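# Close fridge door with carton and upright bottles inside

## Task

Get the refrigerator door fully closed, with the carton and all three bottles inside and every bottle standing upright. The result must hold on its own, not because the robot is pressing on anything. It fails if a glass bottle drops a long way, if the door is slammed while opening or closing, or if the robot tips over or is left leaning.

## Robot and tools

ROBOT. A TidyBot++: a wheeled base 0.54 m long, 0.50 m wide and 0.38 m tall on four driven casters, carrying one seven-joint arm with a two-finger gripper. The shoulder sits 0.12 m ahead of the base centre, 0.68 m off the floor. Cameras: base_camera on the base and wrist_camera, which points along the hand. The arm begins folded, hand down, reaching up to 0.08 m beyond the base front, elbow up to 1.15 m high. A loose object may occasionally get a small push from outside.

FRAMES. Base frame: origin on the floor below the base centre, x ahead, y to the left, z up. hand_pose is reported here; it is the point between the finger pads, its z axis runs out along the fingers and the fingers close along its y axis. Odometry frame is the base frame where the scene began; base_odometry counts wheel rotation, so slip shows up as motion. Heading is left-positive, -3.142 to 3.142. base_tilt is in degrees, forward and right positive.

execute_actions. Arguments: "actions", a list with zero or one action, and optional "cameras" ("base_camera", "wrist_camera" or "all"; omitted or null gives all, [] gives none). An empty list just reports state and images. An action may hold:
- "base": exactly one key, each a relative offset from where the base currently is, not a position. translate_m: metres straight ahead (negative backs up), -2 to 2. strafe_m: metres sideways, left positive, -2 to 2. rotate_rad: radians turned in place, counter-clockwise seen from above positive, -6.3 to 6.3. A move needing over 8.667 s at its top speed is refused.
- "joints": absolute targets by name, in radians, for one arm: joint_1_rad (any angle; turns the whole arm about vertical, positive is clockwise from above, opposite to rotate_rad), joint_2_rad shoulder -2.249 to 2.249, joint_3_rad (any angle; upper arm twist, near 3.14 at start), joint_4_rad elbow -2.579 to 2.579, joint_5_rad (any angle; forearm twist), joint_6_rad wrist -2.099 to 2.099, joint_7_rad (any angle; hand twist, at 1.57 with hand down the fingers open left and right). gripper_pos is a 0 to 1 scale, 0 open (gap about 85 mm), 1 closed; gap roughly 85 x (1 - gripper_pos) mm. Unlimited joints go the short way, so send turns under half a revolution per step.
- "speeds": optional caps for this action only: translate_m and strafe_m 0.05 to 0.5 m/s, rotate_rad 0.1 to 1.57 rad/s (defaults are the maxima).
Base and joint motions start together and may finish separately. Anything left out of an action may still be driving toward its earlier target. Unknown keys or out-of-range numbers cause refusal with no motion. No action runs beyond 15 s. If a result reports a stop, later motion calls in the same reply are skipped.

ARM GEOMETRY. Upper arm 0.42 m, forearm 0.31 m, hand 0.31 m to the hand point. With joint_1_rad 0, joint_3_rad 3.14, joint_5_rad 0 the arm moves in the vertical plane of base x. Tilt from vertical (forward positive): upper arm = joint_2_rad, forearm = joint_2_rad - joint_4_rad, hand = that minus joint_6_rad. Reach ahead of the shoulder is the sum of length x sin(tilt), height above it the sum of length x cos(tilt). A downward-pointing hand can reach at most about 0.94 m high, and only near the base. Closed fingertips stick out about 20 mm beyond the hand point.

wait: "seconds", 0 to 10; commands nothing and returns the same report as an empty action. zoom_image: "camera" plus "region" [x0, y0, x1, y1] in pixels from the top-left, at most 504 by 504, on that camera's latest full image. read_manual: optional "section", only "licences". finished_scene: "scene", the current scene's number; it is final and tells whether the goal was met, so the goal must already be stable.

RESULTS. base_status and joint_status tell how each motion ended: "done"; "off_target" (stopped short, may still push); "contact_stop" or "time_out" (target dropped, holding in place); "not_followed" with "joint command not followed" and a "cause:" line when a self-collision check withheld arm targets (the gripper still acts, and withheld targets may be retried later). Base "done" only means the wheels turned enough; a blocked base can report done while far short. on_its_own lists motion not commanded. motor_effort gives percent of maximum per motor, bracketed number the peak, both noisy. gripper "done" at 1 means empty; "off_target" means something is held. "ARM HIT" signals a hard hit on the base or itself. Motor temperatures are listed per arm joint; MOTOR HOT appears from 60 °C, and at 75 °C an OVER-TEMPERATURE FAULT lets the arm sink, with "limit_stop_at_motor_heat" on affected keys (resend targets). A torque fault (joints 1-4 limit 104.5 N m, 5-7 limit 51.3) freezes the arm and gripper for 10 s and drops the rest of the call.

ACCURACY. Friction and load leave the hand a centimetre or two off; correct by sending last command + (wanted - read) per joint, but never command a held load to its read angle. Trust camera images over hand_pose. The robot holds its last command while you think.

AVOID. Fast swings of the fridge door, dropping or toppling bottles, driving while the arm is snagged above about 0.8 m (tipping), hard sideways loads on a raised hand, ramming the base or arm into things, and ending with the robot leaning or still holding the door shut. Back away to right a leaning robot.

Each tool is called after "Emit:" by a JSON object that holds its "api" and its "payload", one argument or row to a line.

## Session

Emit:
{"api": "execute_actions", "payload": {
  "actions": []
}}

Scene clock: 0.00 s.
Motor temperatures (°C, as the motors report them): [33 36 30 32 42 41 42]
base_odometry: x=+0.000 y=+0.000 heading=+0.000 (m, m, rad; odometry frame)
base_tilt: forward=-0.3 right=+0.6 (deg)
base_status: not commanded
joint_positions: joint_1_rad=-0.049 joint_2_rad=-0.300 joint_3_rad=+3.103 joint_4_rad=-2.548 joint_5_rad=-0.057 joint_6_rad=-0.831 joint_7_rad=+1.605 gripper_pos=+0.000
joint_status: not commanded
motor_effort: joint_1_rad=+0 joint_2_rad=-2 joint_3_rad=+0 joint_4_rad=+13 joint_5_rad=+0 joint_6_rad=+2 joint_7_rad=+0 (%)
hand_pose: x=+0.2570 y=+0.0251 z=+0.5760 quat_wxyz=(-0.017, +0.999, +0.042, +0.030) (m; base frame)
pictures: base_camera, wrist_camera
Images, in order (width x height): base_camera 644x364, wrist_camera 644x476.

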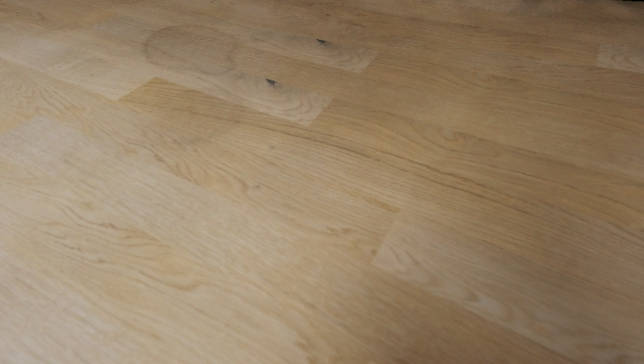

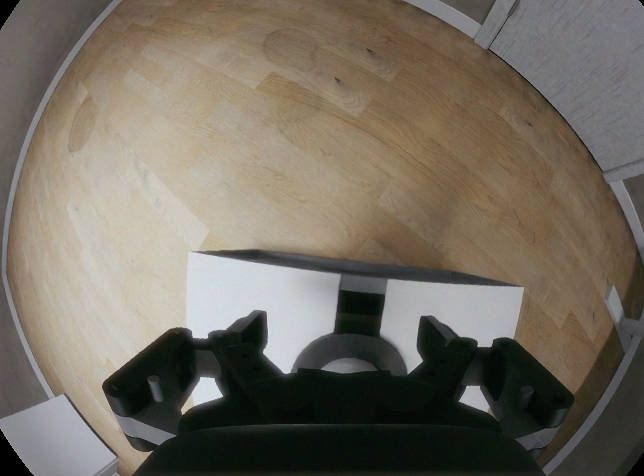

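Emit:
{"api": "execute_actions", "payload": {
  "actions": [
    {"base":{"rotate_rad":2.4},"joints":{"joint_1_rad":0,"joint_3_rad":3.14,"joint_5_rad":0,"joint_6_rad":0.6,"joint_7_rad":1.57}}
  ]
}}

Scene clock: 5.47 s.
Motor temperatures (°C, as the motors report them): [33 36 30 32 42 41 42]
base_odometry: x=+0.000 y=+0.000 heading=+2.400 (m, m, rad; odometry frame)
base_tilt: forward=-0.3 right=+0.5 (deg)
base_status: done
joint_positions: joint_1_rad=-0.014 joint_2_rad=-0.300 joint_3_rad=+3.120 joint_4_rad=-2.546 joint_5_rad=-0.022 joint_6_rad=+0.589 joint_7_rad=+1.597 gripper_pos=+0.000
joint_status: all done
motor_effort: joint_1_rad=+0(1) joint_2_rad=-7(8) joint_3_rad=+0(0) joint_4_rad=+18(18) joint_5_rad=+1(0) joint_6_rad=+9(10) joint_7_rad=-1(1) (%)
hand_pose: x=+0.5497 y=+0.0134 z=+0.8601 quat_wxyz=(-0.002, +0.737, +0.014, +0.676) (m; base frame)
pictures: base_camera, wrist_camera
Images, in order (width x height): base_camera 644x364, wrist_camera 644x476.

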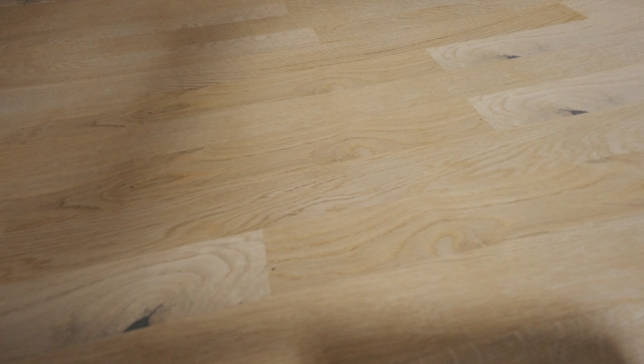

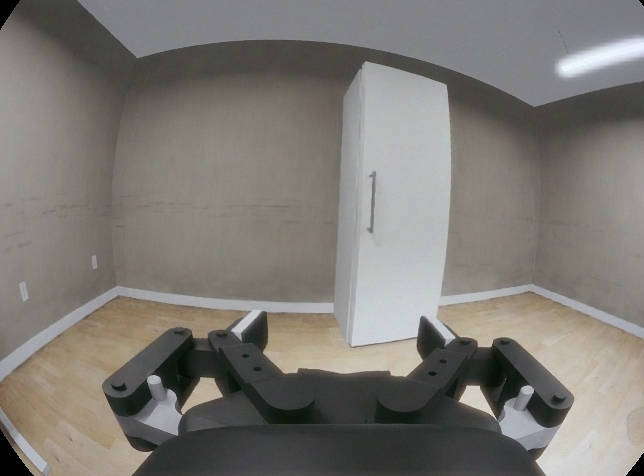

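Emit:
{"api": "execute_actions", "payload": {
  "actions": [
    {"base":{"strafe_m":0.7}}
  ],
  "cameras": []
}}

Emit:
{"api": "execute_actions", "payload": {
  "actions": [
    {"base":{"translate_m":1.0},"joints":{"joint_1_rad":0.9}}
  ]
}}

Scene clock: 11.27 s.
Motor temperatures (°C, as the motors report them): [33 36 30 32 42 41 42]
base_odometry: x=-0.472 y=-0.517 heading=+2.400 (m, m, rad; odometry frame)
base_tilt: forward=-0.3 right=+0.5 (deg)
base_status: done
joint_positions: joint_1_rad=-0.013 joint_2_rad=-0.300 joint_3_rad=+3.124 joint_4_rad=-2.546 joint_5_rad=-0.022 joint_6_rad=+0.589 joint_7_rad=+1.597 gripper_pos=+0.000
joint_status: not commanded
motor_effort: joint_1_rad=+0(0) joint_2_rad=-7(8) joint_3_rad=-1(1) joint_4_rad=+18(18) joint_5_rad=+0(2) joint_6_rad=+9(9) joint_7_rad=+1(0) (%)
hand_pose: x=+0.5498 y=+0.0113 z=+0.8601 quat_wxyz=(-0.001, +0.737, +0.012, +0.676) (m; base frame)
pictures: none
No camera images: the call's "cameras" was empty. Leave "cameras" out to get every camera's image.

Scene clock: 14.63 s.
Motor temperatures (°C, as the motors report them): [33 36 30 32 42 41 42]
base_odometry: x=-1.210 y=+0.158 heading=+2.401 (m, m, rad; odometry frame)
base_tilt: forward=-0.3 right=+0.6 (deg)
base_status: done
joint_positions: joint_1_rad=+0.887 joint_2_rad=-0.300 joint_3_rad=+3.124 joint_4_rad=-2.546 joint_5_rad=-0.022 joint_6_rad=+0.589 joint_7_rad=+1.597 gripper_pos=+0.000
joint_status: all done
motor_effort: joint_1_rad=+0(0) joint_2_rad=-7(8) joint_3_rad=+0(1) joint_4_rad=+18(19) joint_5_rad=+1(0) joint_6_rad=+10(10) joint_7_rad=-1(0) (%)
hand_pose: x=+0.3956 y=-0.3304 z=+0.8603 quat_wxyz=(+0.293, +0.669, -0.310, +0.609) (m; base frame)
pictures: base_camera, wrist_camera
Images, in order (width x height): base_camera 644x364, wrist_camera 644x476.

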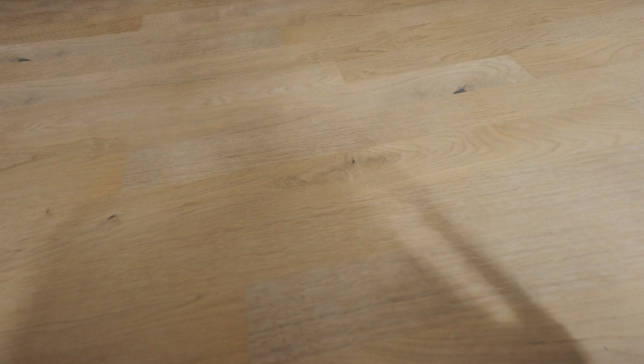

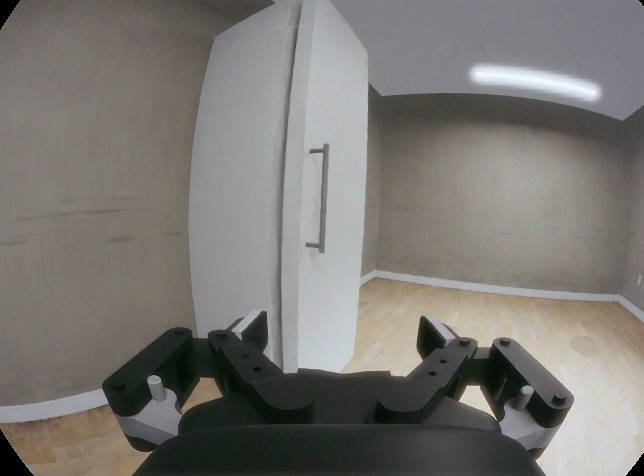

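Emit:
{"api": "execute_actions", "payload": {
  "actions": [
    {"base":{"rotate_rad":-1.35},"joints":{"joint_1_rad":0,"gripper_pos":1}}
  ],
  "cameras": []
}}

Emit:
{"api": "execute_actions", "payload": {
  "actions": [
    {"base":{"strafe_m":0.6}}
  ]
}}

Scene clock: 22.50 s.
Motor temperatures (°C, as the motors report them): [33 36 30 32 42 41 42]
base_odometry: x=-1.210 y=+0.158 heading=+1.051 (m, m, rad; odometry frame)
base_tilt: forward=-0.3 right=+0.5 (deg)
base_status: done
joint_positions: joint_1_rad=+0.016 joint_2_rad=-0.300 joint_3_rad=+3.125 joint_4_rad=-2.546 joint_5_rad=-0.021 joint_6_rad=+0.589 joint_7_rad=+1.597 gripper_pos=+0.999
joint_status: all done
motor_effort: joint_1_rad=+0(0) joint_2_rad=-7(8) joint_3_rad=+0(0) joint_4_rad=+18(18) joint_5_rad=+1(1) joint_6_rad=+10(10) joint_7_rad=+0(1) (%)
hand_pose: x=+0.5499 y=-0.0015 z=+0.8603 quat_wxyz=(+0.009, +0.737, +0.001, +0.676) (m; base frame)
pictures: none
No camera images: the call's "cameras" was empty. Leave "cameras" out to get every camera's image.

Scene clock: 25.07 s.
Motor temperatures (°C, as the motors report them): [33 36 30 32 42 41 42]
base_odometry: x=-1.731 y=+0.457 heading=+1.051 (m, m, rad; odometry frame)
base_tilt: forward=-0.3 right=+0.5 (deg)
base_status: done
joint_positions: joint_1_rad=+0.013 joint_2_rad=-0.300 joint_3_rad=+3.126 joint_4_rad=-2.546 joint_5_rad=-0.021 joint_6_rad=+0.589 joint_7_rad=+1.597 gripper_pos=+0.999
joint_status: not commanded
motor_effort: joint_1_rad=+0(0) joint_2_rad=-7(8) joint_3_rad=+0(1) joint_4_rad=+18(18) joint_5_rad=+1(1) joint_6_rad=+10(9) joint_7_rad=+1(0) (%)
hand_pose: x=+0.5499 y=-0.0007 z=+0.8603 quat_wxyz=(+0.008, +0.737, +0.001, +0.676) (m; base frame)
pictures: base_camera, wrist_camera
Images, in order (width x height): base_camera 644x364, wrist_camera 644x476.

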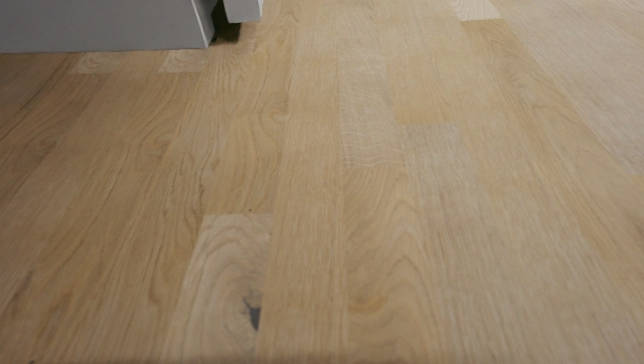

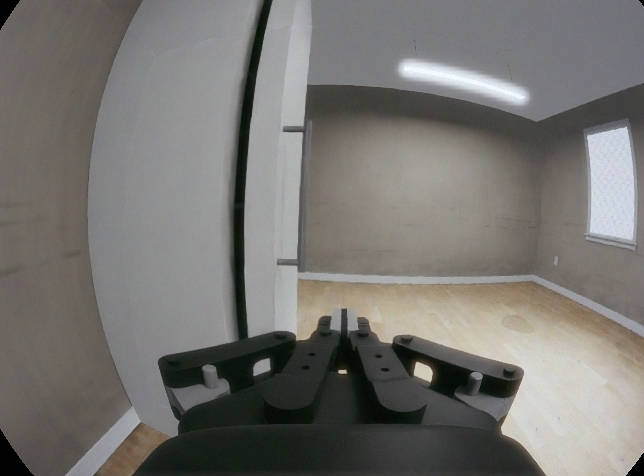

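Emit:
{"api": "execute_actions", "payload": {
  "actions": [
    {"base":{"strafe_m":0.06},"joints":{"gripper_pos":0.3,"joint_6_rad":0.68}}
  ],
  "cameras": []
}}

Emit:
{"api": "execute_actions", "payload": {
  "actions": [
    {"base":{"translate_m":0.22}}
  ]
}}

Scene clock: 32.30 s.
Motor temperatures (°C, as the motors report them): [33 36 30 32 42 41 42]
base_odometry: x=-1.783 y=+0.487 heading=+1.050 (m, m, rad; odometry frame)
base_tilt: forward=-0.3 right=+0.5 (deg)
base_status: done
joint_positions: joint_1_rad=+0.011 joint_2_rad=-0.300 joint_3_rad=+3.127 joint_4_rad=-2.546 joint_5_rad=-0.021 joint_6_rad=+0.654 joint_7_rad=+1.597 gripper_pos=+0.300
joint_status: all done
motor_effort: joint_1_rad=+0(1) joint_2_rad=-7(8) joint_3_rad=-1(1) joint_4_rad=+18(19) joint_5_rad=+1(1) joint_6_rad=+10(10) joint_7_rad=+1(0) (%)
hand_pose: x=+0.5510 y=-0.0005 z=+0.8804 quat_wxyz=(+0.008, +0.715, +0.001, +0.699) (m; base frame)
pictures: none
No camera images: the call's "cameras" was empty. Leave "cameras" out to get every camera's image.

Scene clock: 34.00 s.
Motor temperatures (°C, as the motors report them): [33 36 30 32 42 41 42]
base_odometry: x=-1.674 y=+0.678 heading=+1.051 (m, m, rad; odometry frame)
base_tilt: forward=-0.3 right=+0.5 (deg)
base_status: done
joint_positions: joint_1_rad=+0.011 joint_2_rad=-0.296 joint_3_rad=+3.127 joint_4_rad=-2.546 joint_5_rad=-0.021 joint_6_rad=+0.654 joint_7_rad=+1.597 gripper_pos=+0.300
joint_status: not commanded
motor_effort: joint_1_rad=+0(0) joint_2_rad=-7(10) joint_3_rad=-1(0) joint_4_rad=+18(19) joint_5_rad=+0(1) joint_6_rad=+10(10) joint_7_rad=+0(0) (%)
hand_pose: x=+0.5518 y=-0.0006 z=+0.8788 quat_wxyz=(+0.008, +0.716, +0.001, +0.698) (m; base frame)
pictures: base_camera, wrist_camera
Images, in order (width x height): base_camera 644x364, wrist_camera 644x476.

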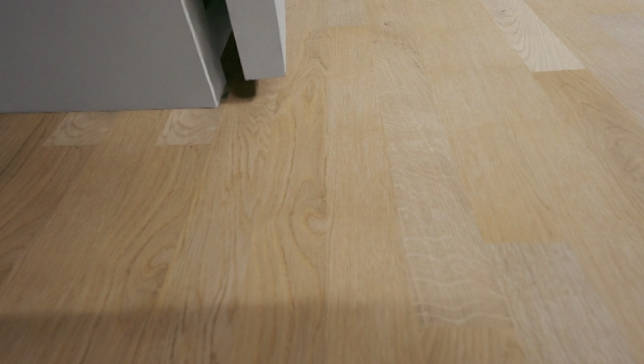

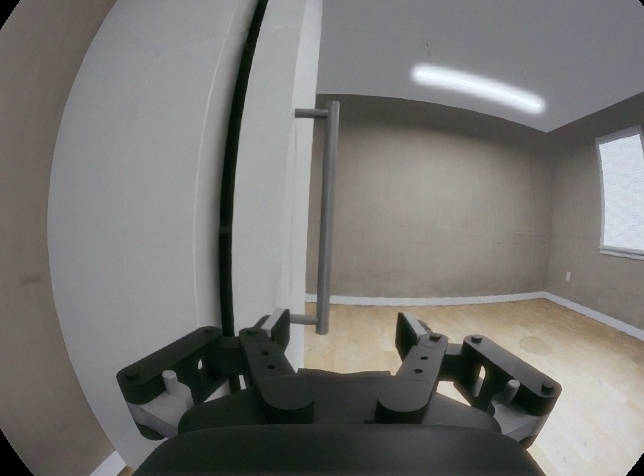

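Emit:
{"api": "execute_actions", "payload": {
  "actions": [
    {"base":{"translate_m":0.15},"joints":{"gripper_pos":0.45},"speeds":{"translate_m":0.15}}
  ]
}}

Scene clock: 39.67 s.
Motor temperatures (°C, as the motors report them): [33 36 30 32 42 41 43]
base_odometry: x=-1.599 y=+0.808 heading=+1.051 (m, m, rad; odometry frame)
base_tilt: forward=-0.3 right=+0.5 (deg)
base_status: done
joint_positions: joint_1_rad=+0.011 joint_2_rad=-0.298 joint_3_rad=+3.127 joint_4_rad=-2.546 joint_5_rad=-0.021 joint_6_rad=+0.654 joint_7_rad=+1.597 gripper_pos=+0.450
joint_status: all done
motor_effort: joint_1_rad=+0(0) joint_2_rad=-7(9) joint_3_rad=+0(0) joint_4_rad=+18(19) joint_5_rad=+1(1) joint_6_rad=+10(10) joint_7_rad=-1(0) (%)
hand_pose: x=+0.5515 y=-0.0005 z=+0.8794 quat_wxyz=(+0.008, +0.716, +0.001, +0.699) (m; base frame)
pictures: base_camera, wrist_camera
Images, in order (width x height): base_camera 644x364, wrist_camera 644x476.

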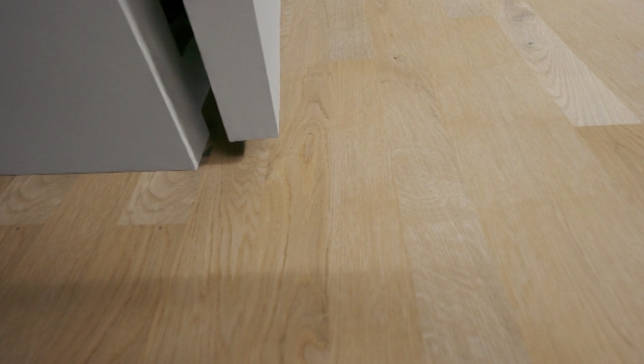

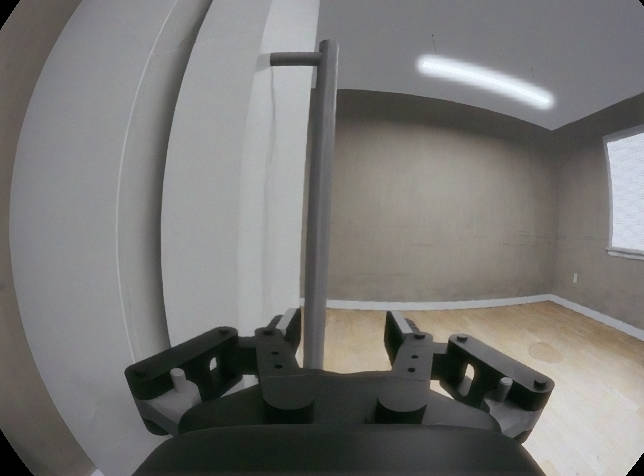

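Emit:
{"api": "execute_actions", "payload": {
  "actions": [
    {"base":{"translate_m":0.06},"joints":{"gripper_pos":0.25},"speeds":{"translate_m":0.05}}
  ]
}}

Emit:
{"api": "execute_actions", "payload": {
  "actions": [
    {"base":{"strafe_m":-0.12},"speeds":{"strafe_m":0.05}}
  ]
}}

Scene clock: 44.87 s.
Motor temperatures (°C, as the motors report them): [33 36 30 32 42 41 43]
base_odometry: x=-1.570 y=+0.860 heading=+1.052 (m, m, rad; odometry frame)
base_tilt: forward=-0.2 right=+0.5 (deg)
base_status: done
joint_positions: joint_1_rad=+0.011 joint_2_rad=-0.298 joint_3_rad=+3.127 joint_4_rad=-2.546 joint_5_rad=-0.021 joint_6_rad=+0.654 joint_7_rad=+1.597 gripper_pos=+0.250
joint_status: all done
motor_effort: joint_1_rad=+0(0) joint_2_rad=-8(10) joint_3_rad=+0(0) joint_4_rad=+18(18) joint_5_rad=+1(1) joint_6_rad=+10(10) joint_7_rad=+0(0) (%)
hand_pose: x=+0.5514 y=-0.0005 z=+0.8796 quat_wxyz=(+0.008, +0.715, +0.001, +0.699) (m; base frame)
pictures: base_camera, wrist_camera
Images, in order (width x height): base_camera 644x364, wrist_camera 644x476.

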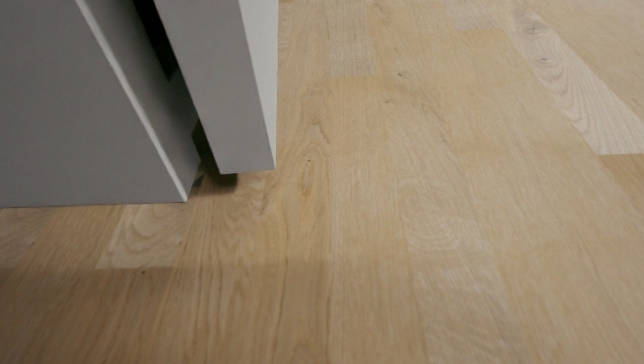

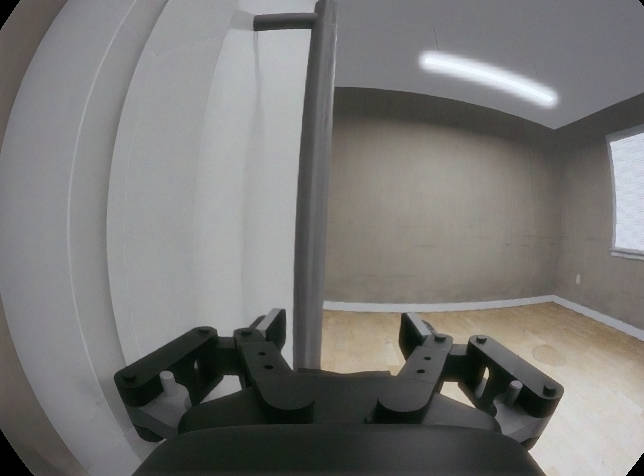

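Scene clock: 47.73 s.
Motor temperatures (°C, as the motors report them): [33 36 30 32 42 41 43]
base_odometry: x=-1.465 y=+0.801 heading=+1.052 (m, m, rad; odometry frame)
base_tilt: forward=-0.3 right=+0.6 (deg)
base_status: done
joint_positions: joint_1_rad=+0.011 joint_2_rad=-0.298 joint_3_rad=+3.127 joint_4_rad=-2.546 joint_5_rad=-0.021 joint_6_rad=+0.654 joint_7_rad=+1.597 gripper_pos=+0.250
joint_status: not commanded
motor_effort: joint_1_rad=+0(1) joint_2_rad=-7(7) joint_3_rad=-1(1) joint_4_rad=+18(18) joint_5_rad=+1(1) joint_6_rad=+9(10) joint_7_rad=+0(0) (%)
hand_pose: x=+0.5514 y=-0.0005 z=+0.8796 quat_wxyz=(+0.008, +0.715, +0.001, +0.699) (m; base frame)
pictures: base_camera, wrist_camera
Images, in order (width x height): base_camera 644x364, wrist_camera 644x476.

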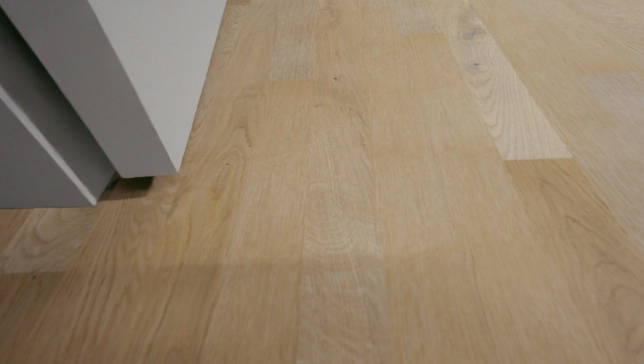

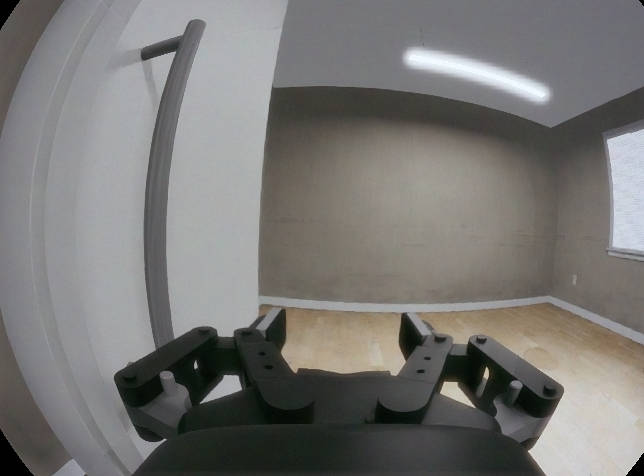

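Emit:
{"api": "execute_actions", "payload": {
  "actions": [
    {"base":{"strafe_m":0.12},"speeds":{"strafe_m":0.1}}
  ],
  "cameras": []
}}

Emit:
{"api": "execute_actions", "payload": {
  "actions": [
    {"base":{"translate_m":0.04},"speeds":{"translate_m":0.05}}
  ]
}}

Emit:
{"api": "execute_actions", "payload": {
  "actions": [
    {"base":{"strafe_m":-0.11},"speeds":{"strafe_m":0.05}}
  ]
}}

Scene clock: 54.07 s.
Motor temperatures (°C, as the motors report them): [33 36 30 32 42 41 43]
base_odometry: x=-1.569 y=+0.860 heading=+1.052 (m, m, rad; odometry frame)
base_tilt: forward=-0.3 right=+0.5 (deg)
base_status: done
joint_positions: joint_1_rad=+0.011 joint_2_rad=-0.298 joint_3_rad=+3.127 joint_4_rad=-2.546 joint_5_rad=-0.021 joint_6_rad=+0.654 joint_7_rad=+1.597 gripper_pos=+0.250
joint_status: not commanded
motor_effort: joint_1_rad=+0(1) joint_2_rad=-8(8) joint_3_rad=+0(1) joint_4_rad=+18(18) joint_5_rad=+1(1) joint_6_rad=+10(10) joint_7_rad=+1(0) (%)
hand_pose: x=+0.5514 y=-0.0005 z=+0.8796 quat_wxyz=(+0.008, +0.715, +0.001, +0.699) (m; base frame)
pictures: none
No camera images: the call's "cameras" was empty. Leave "cameras" out to get every camera's image.

Scene clock: 55.33 s.
Motor temperatures (°C, as the motors report them): [33 36 30 32 42 41 43]
base_odometry: x=-1.550 y=+0.895 heading=+1.052 (m, m, rad; odometry frame)
base_tilt: forward=-0.3 right=+0.5 (deg)
base_status: done
joint_positions: joint_1_rad=+0.011 joint_2_rad=-0.299 joint_3_rad=+3.127 joint_4_rad=-2.546 joint_5_rad=-0.021 joint_6_rad=+0.654 joint_7_rad=+1.597 gripper_pos=+0.250
joint_status: not commanded
motor_effort: joint_1_rad=+0(0) joint_2_rad=-7(10) joint_3_rad=+0(0) joint_4_rad=+18(19) joint_5_rad=+1(1) joint_6_rad=+9(10) joint_7_rad=+0(0) (%)
hand_pose: x=+0.5513 y=-0.0005 z=+0.8798 quat_wxyz=(+0.008, +0.715, +0.001, +0.699) (m; base frame)
pictures: base_camera, wrist_camera
Images, in order (width x height): base_camera 644x364, wrist_camera 644x476.

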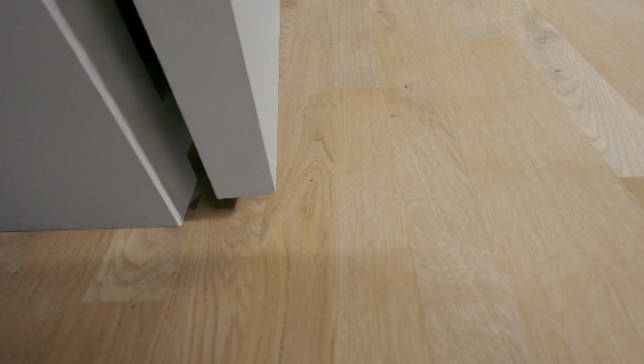

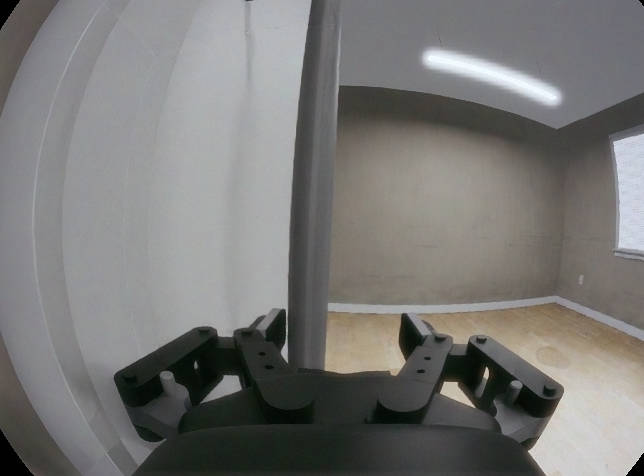

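Scene clock: 58.13 s.
Motor temperatures (°C, as the motors report them): [33 36 30 32 42 41 43]
base_odometry: x=-1.454 y=+0.841 heading=+1.052 (m, m, rad; odometry frame)
base_tilt: forward=-0.3 right=+0.6 (deg)
base_status: done
joint_positions: joint_1_rad=+0.001 joint_2_rad=-0.299 joint_3_rad=+3.131 joint_4_rad=-2.546 joint_5_rad=-0.016 joint_6_rad=+0.654 joint_7_rad=+1.597 gripper_pos=+0.250
joint_status: not commanded
motor_effort: joint_1_rad=+0(3) joint_2_rad=-7(8) joint_3_rad=+0(2) joint_4_rad=+18(19) joint_5_rad=+1(3) joint_6_rad=+9(10) joint_7_rad=+0(0) (%)
hand_pose: x=+0.5513 y=+0.0030 z=+0.8798 quat_wxyz=(+0.006, +0.715, +0.006, +0.699) (m; base frame)
pictures: base_camera, wrist_camera
Images, in order (width x height): base_camera 644x364, wrist_camera 644x476.

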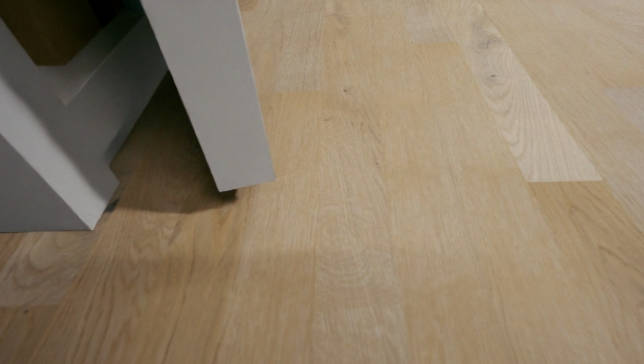

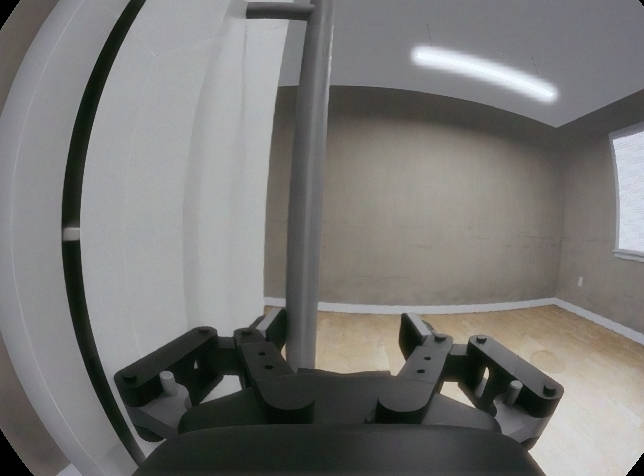

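Back off and look into the gap.

Emit:
{"api": "execute_actions", "payload": {
  "actions": [
    {"base":{"translate_m":-0.14}}
  ],
  "cameras": []
}}

Emit:
{"api": "execute_actions", "payload": {
  "actions": [
    {"base":{"strafe_m":0.15},"joints":{"gripper_pos":1}}
  ]
}}

Scene clock: 63.00 s.
Motor temperatures (°C, as the motors report them): [33 36 30 32 42 41 43]
base_odometry: x=-1.523 y=+0.719 heading=+1.052 (m, m, rad; odometry frame)
base_tilt: forward=-0.3 right=+0.5 (deg)
base_status: done
joint_positions: joint_1_rad=+0.001 joint_2_rad=-0.303 joint_3_rad=+3.131 joint_4_rad=-2.546 joint_5_rad=-0.016 joint_6_rad=+0.654 joint_7_rad=+1.597 gripper_pos=+0.250
joint_status: not commanded
motor_effort: joint_1_rad=+0(0) joint_2_rad=-6(9) joint_3_rad=+0(0) joint_4_rad=+18(19) joint_5_rad=+0(0) joint_6_rad=+10(10) joint_7_rad=+0(0) (%)
hand_pose: x=+0.5504 y=+0.0030 z=+0.8818 quat_wxyz=(+0.006, +0.714, +0.006, +0.700) (m; base frame)
pictures: none
No camera images: the call's "cameras" was empty. Leave "cameras" out to get every camera's image.

Scene clock: 64.47 s.
Motor temperatures (°C, as the motors report them): [33 36 30 32 42 41 43]
base_odometry: x=-1.654 y=+0.793 heading=+1.052 (m, m, rad; odometry frame)
base_tilt: forward=-0.3 right=+0.5 (deg)
base_status: done
joint_positions: joint_1_rad=+0.001 joint_2_rad=-0.303 joint_3_rad=+3.131 joint_4_rad=-2.546 joint_5_rad=-0.016 joint_6_rad=+0.654 joint_7_rad=+1.597 gripper_pos=+0.999
joint_status: all done
motor_effort: joint_1_rad=+0(1) joint_2_rad=-7(7) joint_3_rad=-1(1) joint_4_rad=+18(18) joint_5_rad=+0(0) joint_6_rad=+10(10) joint_7_rad=+0(0) (%)
hand_pose: x=+0.5504 y=+0.0030 z=+0.8818 quat_wxyz=(+0.006, +0.714, +0.006, +0.700) (m; base frame)
pictures: base_camera, wrist_camera
Images, in order (width x height): base_camera 644x364, wrist_camera 644x476.

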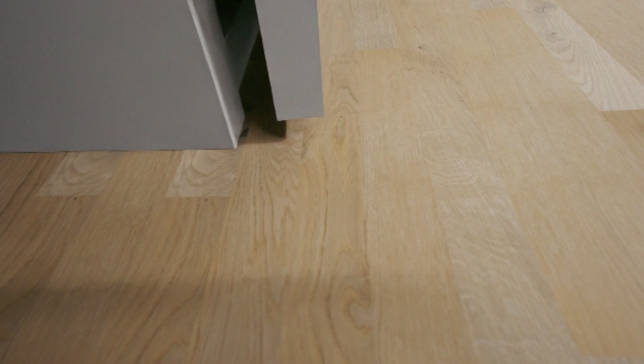

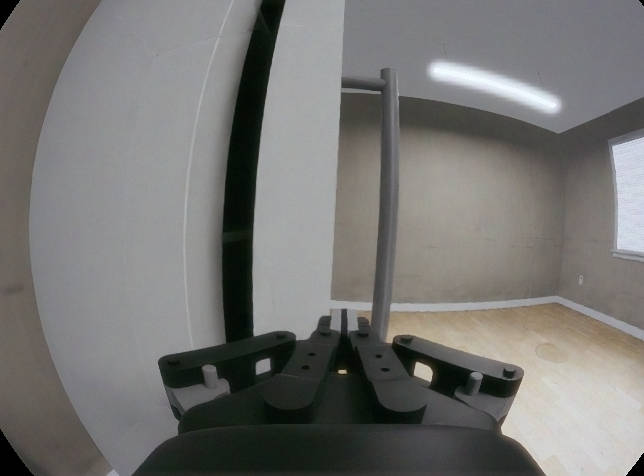

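Emit:
{"api": "execute_actions", "payload": {
  "actions": [
    {"base":{"strafe_m":0.08},"speeds":{"strafe_m":0.1}}
  ]
}}

Scene clock: 68.67 s.
Motor temperatures (°C, as the motors report them): [33 36 30 32 42 41 43]
base_odometry: x=-1.723 y=+0.833 heading=+1.052 (m, m, rad; odometry frame)
base_tilt: forward=-0.3 right=+0.5 (deg)
base_status: done
joint_positions: joint_1_rad=+0.001 joint_2_rad=-0.303 joint_3_rad=+3.131 joint_4_rad=-2.546 joint_5_rad=-0.016 joint_6_rad=+0.654 joint_7_rad=+1.597 gripper_pos=+0.999
joint_status: not commanded
motor_effort: joint_1_rad=+0(0) joint_2_rad=-7(8) joint_3_rad=+0(1) joint_4_rad=+18(18) joint_5_rad=+1(0) joint_6_rad=+10(10) joint_7_rad=+0(0) (%)
hand_pose: x=+0.5504 y=+0.0029 z=+0.8818 quat_wxyz=(+0.006, +0.714, +0.006, +0.700) (m; base frame)
pictures: base_camera, wrist_camera
Images, in order (width x height): base_camera 644x364, wrist_camera 644x476.

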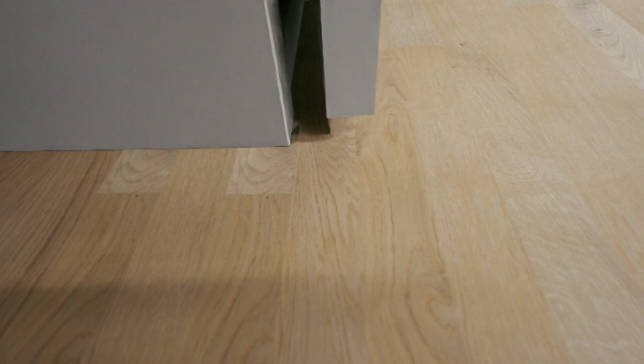

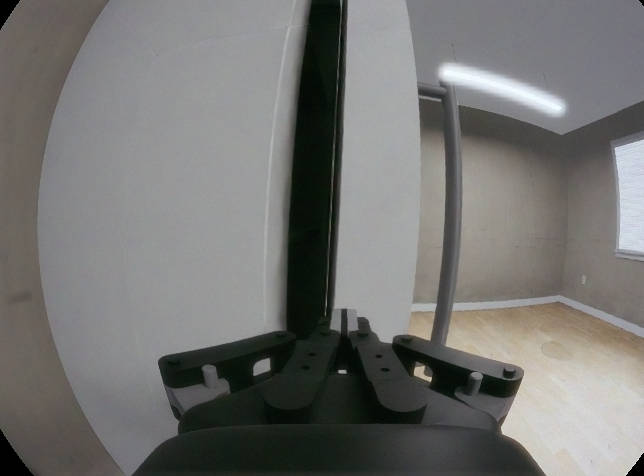

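Emit:
{"api": "execute_actions", "payload": {
  "actions": [
    {"base":{"strafe_m":0.025}}
  ]
}}

Emit:
{"api": "execute_actions", "payload": {
  "actions": [
    {"base":{"translate_m":0.085},"speeds":{"translate_m":0.05}}
  ]
}}

Emit:
{"api": "execute_actions", "payload": {
  "actions": [
    {"base":{"strafe_m":-0.12},"speeds":{"strafe_m":0.05}}
  ]
}}

Scene clock: 72.93 s.
Motor temperatures (°C, as the motors report them): [33 36 30 32 42 41 43]
base_odometry: x=-1.745 y=+0.845 heading=+1.052 (m, m, rad; odometry frame)
base_tilt: forward=-0.3 right=+0.5 (deg)
base_status: done
joint_positions: joint_1_rad=+0.001 joint_2_rad=-0.303 joint_3_rad=+3.131 joint_4_rad=-2.546 joint_5_rad=-0.016 joint_6_rad=+0.654 joint_7_rad=+1.597 gripper_pos=+0.999
joint_status: not commanded
motor_effort: joint_1_rad=+0(1) joint_2_rad=-7(8) joint_3_rad=+0(1) joint_4_rad=+18(18) joint_5_rad=+1(0) joint_6_rad=+10(10) joint_7_rad=+0(0) (%)
hand_pose: x=+0.5504 y=+0.0029 z=+0.8818 quat_wxyz=(+0.006, +0.714, +0.006, +0.700) (m; base frame)
pictures: base_camera, wrist_camera
Images, in order (width x height): base_camera 644x364, wrist_camera 644x476.

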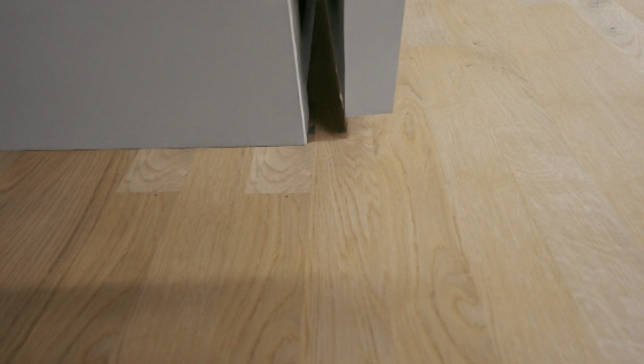

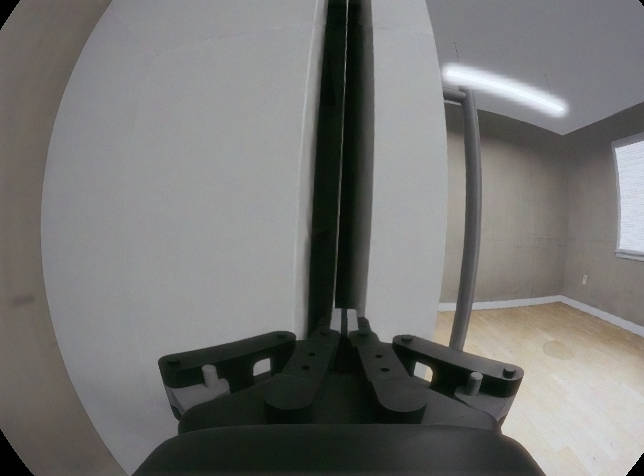

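Scene clock: 75.10 s.
Motor temperatures (°C, as the motors report them): [33 36 30 32 42 41 43]
base_odometry: x=-1.703 y=+0.919 heading=+1.052 (m, m, rad; odometry frame)
base_tilt: forward=-0.3 right=+0.5 (deg)
base_status: done
joint_positions: joint_1_rad=+0.001 joint_2_rad=-0.303 joint_3_rad=+3.131 joint_4_rad=-2.546 joint_5_rad=-0.016 joint_6_rad=+0.654 joint_7_rad=+1.597 gripper_pos=+0.999
joint_status: not commanded
motor_effort: joint_1_rad=+0(0) joint_2_rad=-7(9) joint_3_rad=-1(0) joint_4_rad=+18(19) joint_5_rad=+0(1) joint_6_rad=+10(10) joint_7_rad=+0(1) (%)
hand_pose: x=+0.5505 y=+0.0029 z=+0.8816 quat_wxyz=(+0.006, +0.714, +0.006, +0.700) (m; base frame)
pictures: base_camera, wrist_camera
Images, in order (width x height): base_camera 644x364, wrist_camera 644x476.

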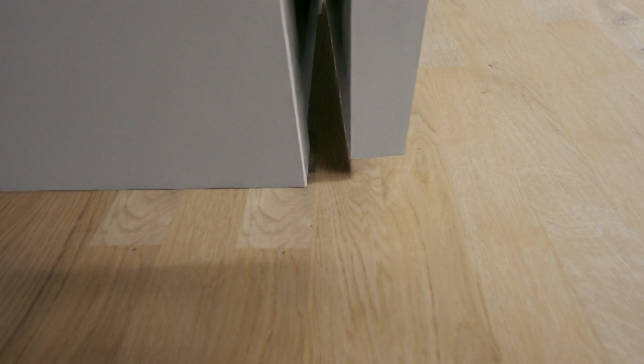

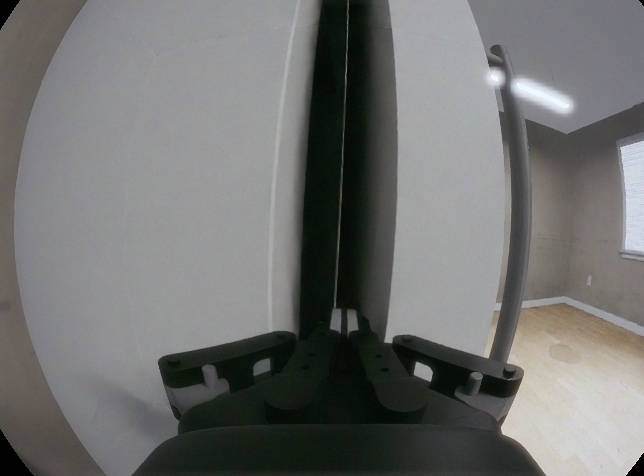

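Scene clock: 77.97 s.
Motor temperatures (°C, as the motors report them): [33 36 30 32 42 41 43]
base_odometry: x=-1.599 y=+0.860 heading=+1.053 (m, m, rad; odometry frame)
base_tilt: forward=-0.3 right=+0.6 (deg)
base_status: done
joint_positions: joint_1_rad=-0.003 joint_2_rad=-0.303 joint_3_rad=+3.131 joint_4_rad=-2.546 joint_5_rad=-0.013 joint_6_rad=+0.654 joint_7_rad=+1.597 gripper_pos=+0.999
joint_status: not commanded
motor_effort: joint_1_rad=+0(4) joint_2_rad=-7(7) joint_3_rad=+0(4) joint_4_rad=+18(19) joint_5_rad=+1(2) joint_6_rad=+10(10) joint_7_rad=+1(0) (%)
hand_pose: x=+0.5505 y=+0.0048 z=+0.8816 quat_wxyz=(+0.005, +0.714, +0.008, +0.700) (m; base frame)
pictures: base_camera, wrist_camera
Images, in order (width x height): base_camera 644x364, wrist_camera 644x476.

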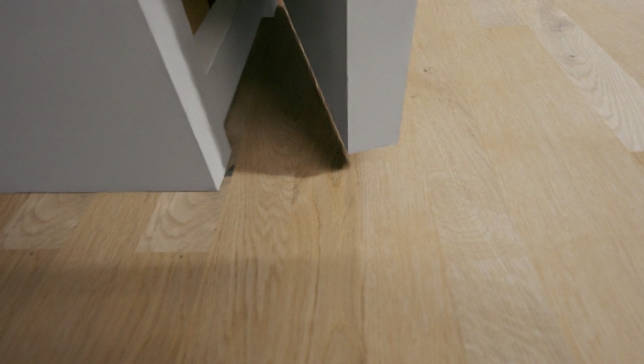

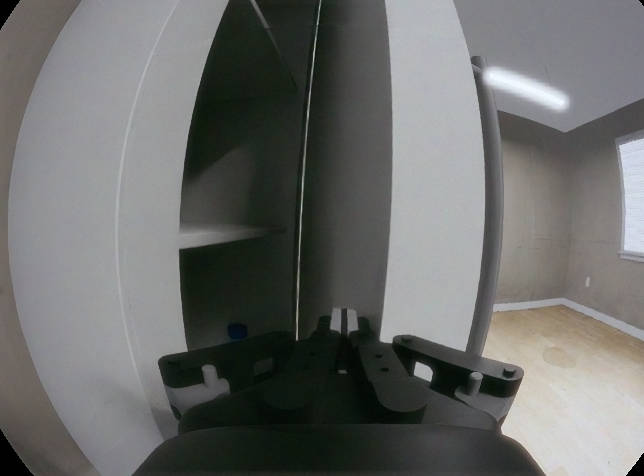

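Emit:
{"api": "execute_actions", "payload": {
  "actions": [
    {"base":{"translate_m":0.04},"speeds":{"translate_m":0.05}}
  ],
  "cameras": []
}}

Emit:
{"api": "execute_actions", "payload": {
  "actions": [
    {"base":{"strafe_m":-0.09},"speeds":{"strafe_m":0.06}}
  ]
}}

Emit:
{"api": "execute_actions", "payload": {
  "actions": [
    {"base":{"translate_m":0.07},"speeds":{"translate_m":0.05}}
  ],
  "cameras": []
}}

Emit:
{"api": "execute_actions", "payload": {
  "actions": [
    {"base":{"strafe_m":-0.1},"speeds":{"strafe_m":0.06}}
  ]
}}

Scene clock: 85.57 s.
Motor temperatures (°C, as the motors report them): [33 36 30 32 42 41 43]
base_odometry: x=-1.579 y=+0.894 heading=+1.053 (m, m, rad; odometry frame)
base_tilt: forward=-0.3 right=+0.5 (deg)
base_status: done
joint_positions: joint_1_rad=+0.009 joint_2_rad=-0.325 joint_3_rad=+3.144 joint_4_rad=-2.564 joint_5_rad=-0.012 joint_6_rad=+0.654 joint_7_rad=+1.597 gripper_pos=+0.999
joint_status: not commanded
motor_effort: joint_1_rad=-3(5) joint_2_rad=+1(8) joint_3_rad=-4(6) joint_4_rad=+22(24) joint_5_rad=+3(4) joint_6_rad=+8(10) joint_7_rad=+1(1) (%)
hand_pose: x=+0.5427 y=-0.0058 z=+0.8812 quat_wxyz=(+0.012, +0.712, -0.001, +0.702) (m; base frame)
pictures: none
No camera images: the call's "cameras" was empty. Leave "cameras" out to get every camera's image.

Scene clock: 87.57 s.
Motor temperatures (°C, as the motors report them): [33 36 30 32 42 41 43]
base_odometry: x=-1.501 y=+0.850 heading=+1.053 (m, m, rad; odometry frame)
base_tilt: forward=-0.3 right=+0.6 (deg)
base_status: done
joint_positions: joint_1_rad=+0.004 joint_2_rad=-0.313 joint_3_rad=+3.142 joint_4_rad=-2.560 joint_5_rad=-0.011 joint_6_rad=+0.655 joint_7_rad=+1.597 gripper_pos=+0.999
joint_status: not commanded
motor_effort: joint_1_rad=+0(3) joint_2_rad=-7(7) joint_3_rad=-1(3) joint_4_rad=+18(22) joint_5_rad=+1(3) joint_6_rad=+10(10) joint_7_rad=+0(0) (%)
hand_pose: x=+0.5458 y=-0.0028 z=+0.8784 quat_wxyz=(+0.010, +0.715, +0.002, +0.699) (m; base frame)
pictures: base_camera, wrist_camera
Images, in order (width x height): base_camera 644x364, wrist_camera 644x476.

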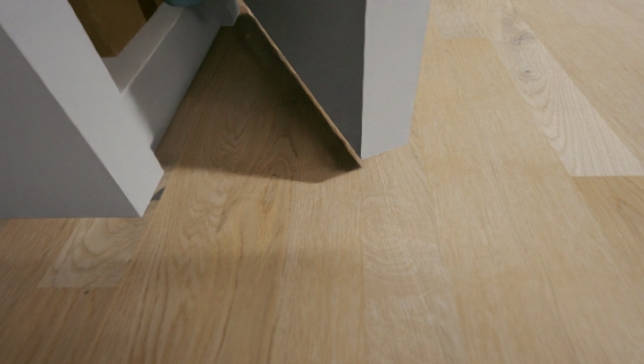

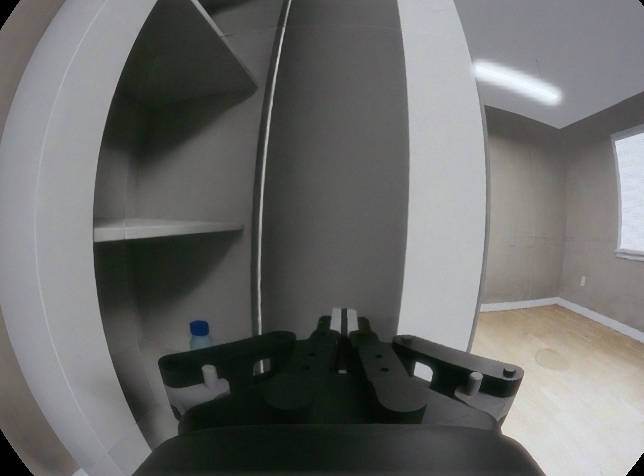

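Scene clock: 89.43 s.
Motor temperatures (°C, as the motors report them): [33 36 30 32 42 41 43]
base_odometry: x=-1.466 y=+0.911 heading=+1.053 (m, m, rad; odometry frame)
base_tilt: forward=-0.3 right=+0.5 (deg)
base_status: done
joint_positions: joint_1_rad=+0.004 joint_2_rad=-0.305 joint_3_rad=+3.146 joint_4_rad=-2.554 joint_5_rad=-0.011 joint_6_rad=+0.655 joint_7_rad=+1.596 gripper_pos=+0.999
joint_status: not commanded
motor_effort: joint_1_rad=+0(4) joint_2_rad=-7(9) joint_3_rad=-1(5) joint_4_rad=+18(25) joint_5_rad=+1(4) joint_6_rad=+10(10) joint_7_rad=+1(1) (%)
hand_pose: x=+0.5488 y=-0.0045 z=+0.8789 quat_wxyz=(+0.011, +0.715, +0.000, +0.699) (m; base frame)
pictures: none
No camera images: the call's "cameras" was empty. Leave "cameras" out to get every camera's image.

Scene clock: 91.60 s.
Motor temperatures (°C, as the motors report them): [33 36 30 32 42 41 43]
base_odometry: x=-1.379 y=+0.861 heading=+1.053 (m, m, rad; odometry frame)
base_tilt: forward=-0.3 right=+0.6 (deg)
base_status: done
joint_positions: joint_1_rad=+0.002 joint_2_rad=-0.305 joint_3_rad=+3.143 joint_4_rad=-2.554 joint_5_rad=-0.010 joint_6_rad=+0.655 joint_7_rad=+1.596 gripper_pos=+0.999
joint_status: not commanded
motor_effort: joint_1_rad=+0(3) joint_2_rad=-7(7) joint_3_rad=-1(4) joint_4_rad=+18(20) joint_5_rad=+1(1) joint_6_rad=+10(10) joint_7_rad=+1(1) (%)
hand_pose: x=+0.5488 y=-0.0019 z=+0.8789 quat_wxyz=(+0.009, +0.715, +0.003, +0.699) (m; base frame)
pictures: base_camera, wrist_camera
Images, in order (width x height): base_camera 644x364, wrist_camera 644x476.

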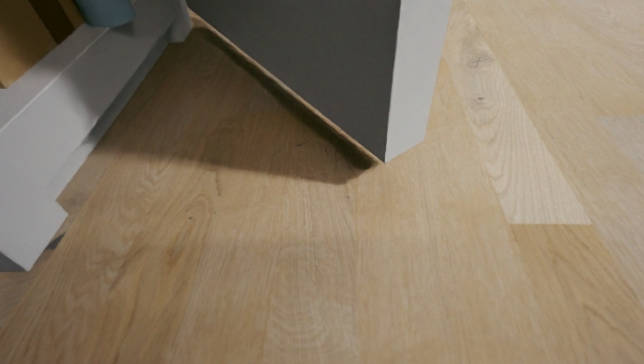

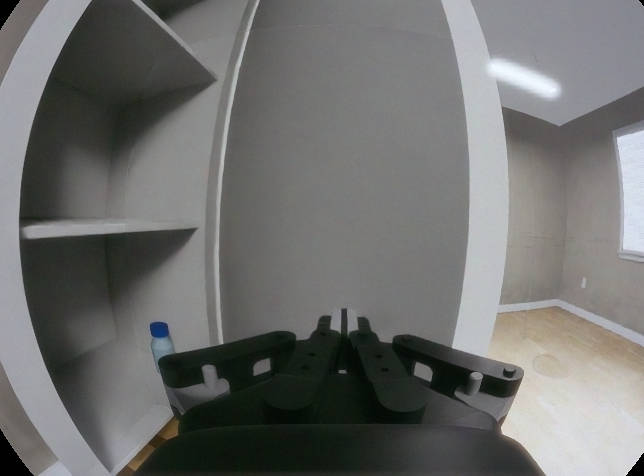

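Emit:
{"api": "execute_actions", "payload": {
  "actions": [
    {"base":{"translate_m":0.55},"speeds":{"translate_m":0.08}}
  ]
}}

Emit:
{"api": "execute_actions", "payload": {
  "actions": [
    {"base":{"strafe_m":-0.2},"speeds":{"strafe_m":0.15},"joints":{"joint_6_rad":-0.2}}
  ],
  "cameras": []
}}

Emit:
{"api": "execute_actions", "payload": {
  "actions": [
    {"joints":{"joint_1_rad":-1.3}}
  ]
}}

Scene clock: 107.63 s.
Motor temperatures (°C, as the motors report them): [33 36 30 32 42 41 43]
base_odometry: x=-1.109 y=+1.335 heading=+1.053 (m, m, rad; odometry frame)
base_tilt: forward=-0.3 right=+0.5 (deg)
base_status: translate_m time_out (by the wheels' count: +0.546 of +0.550)
joint_positions: joint_1_rad=+0.000 joint_2_rad=-0.403 joint_3_rad=+3.141 joint_4_rad=-2.588 joint_5_rad=-0.010 joint_6_rad=+0.585 joint_7_rad=+1.596 gripper_pos=+0.999
joint_status: not commanded
motor_effort: joint_1_rad=+0(2) joint_2_rad=+17(21) joint_3_rad=+2(2) joint_4_rad=+25(29) joint_5_rad=+1(3) joint_6_rad=+21(31) joint_7_rad=+0(1) (%)
hand_pose: x=+0.5221 y=-0.0002 z=+0.8789 quat_wxyz=(+0.008, +0.717, +0.004, +0.697) (m; base frame)
pictures: base_camera, wrist_camera
Images, in order (width x height): base_camera 644x364, wrist_camera 644x476.

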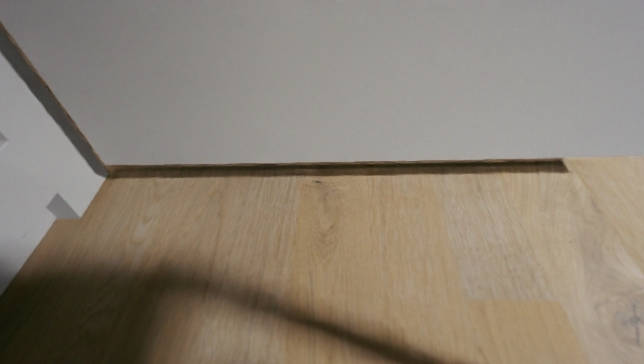

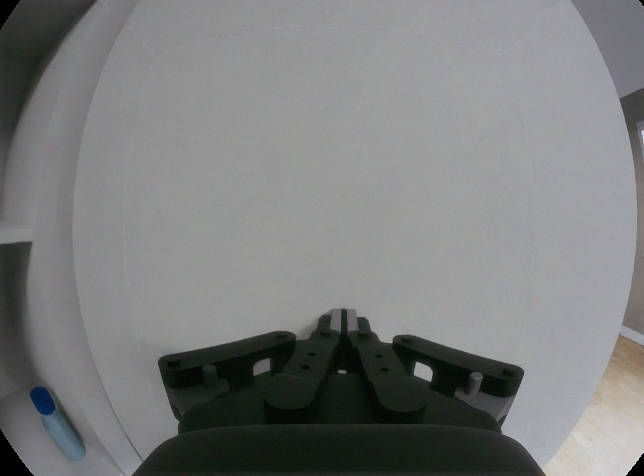

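not run: a stop came earlier in this reply.

not run: a stop came earlier in this reply.


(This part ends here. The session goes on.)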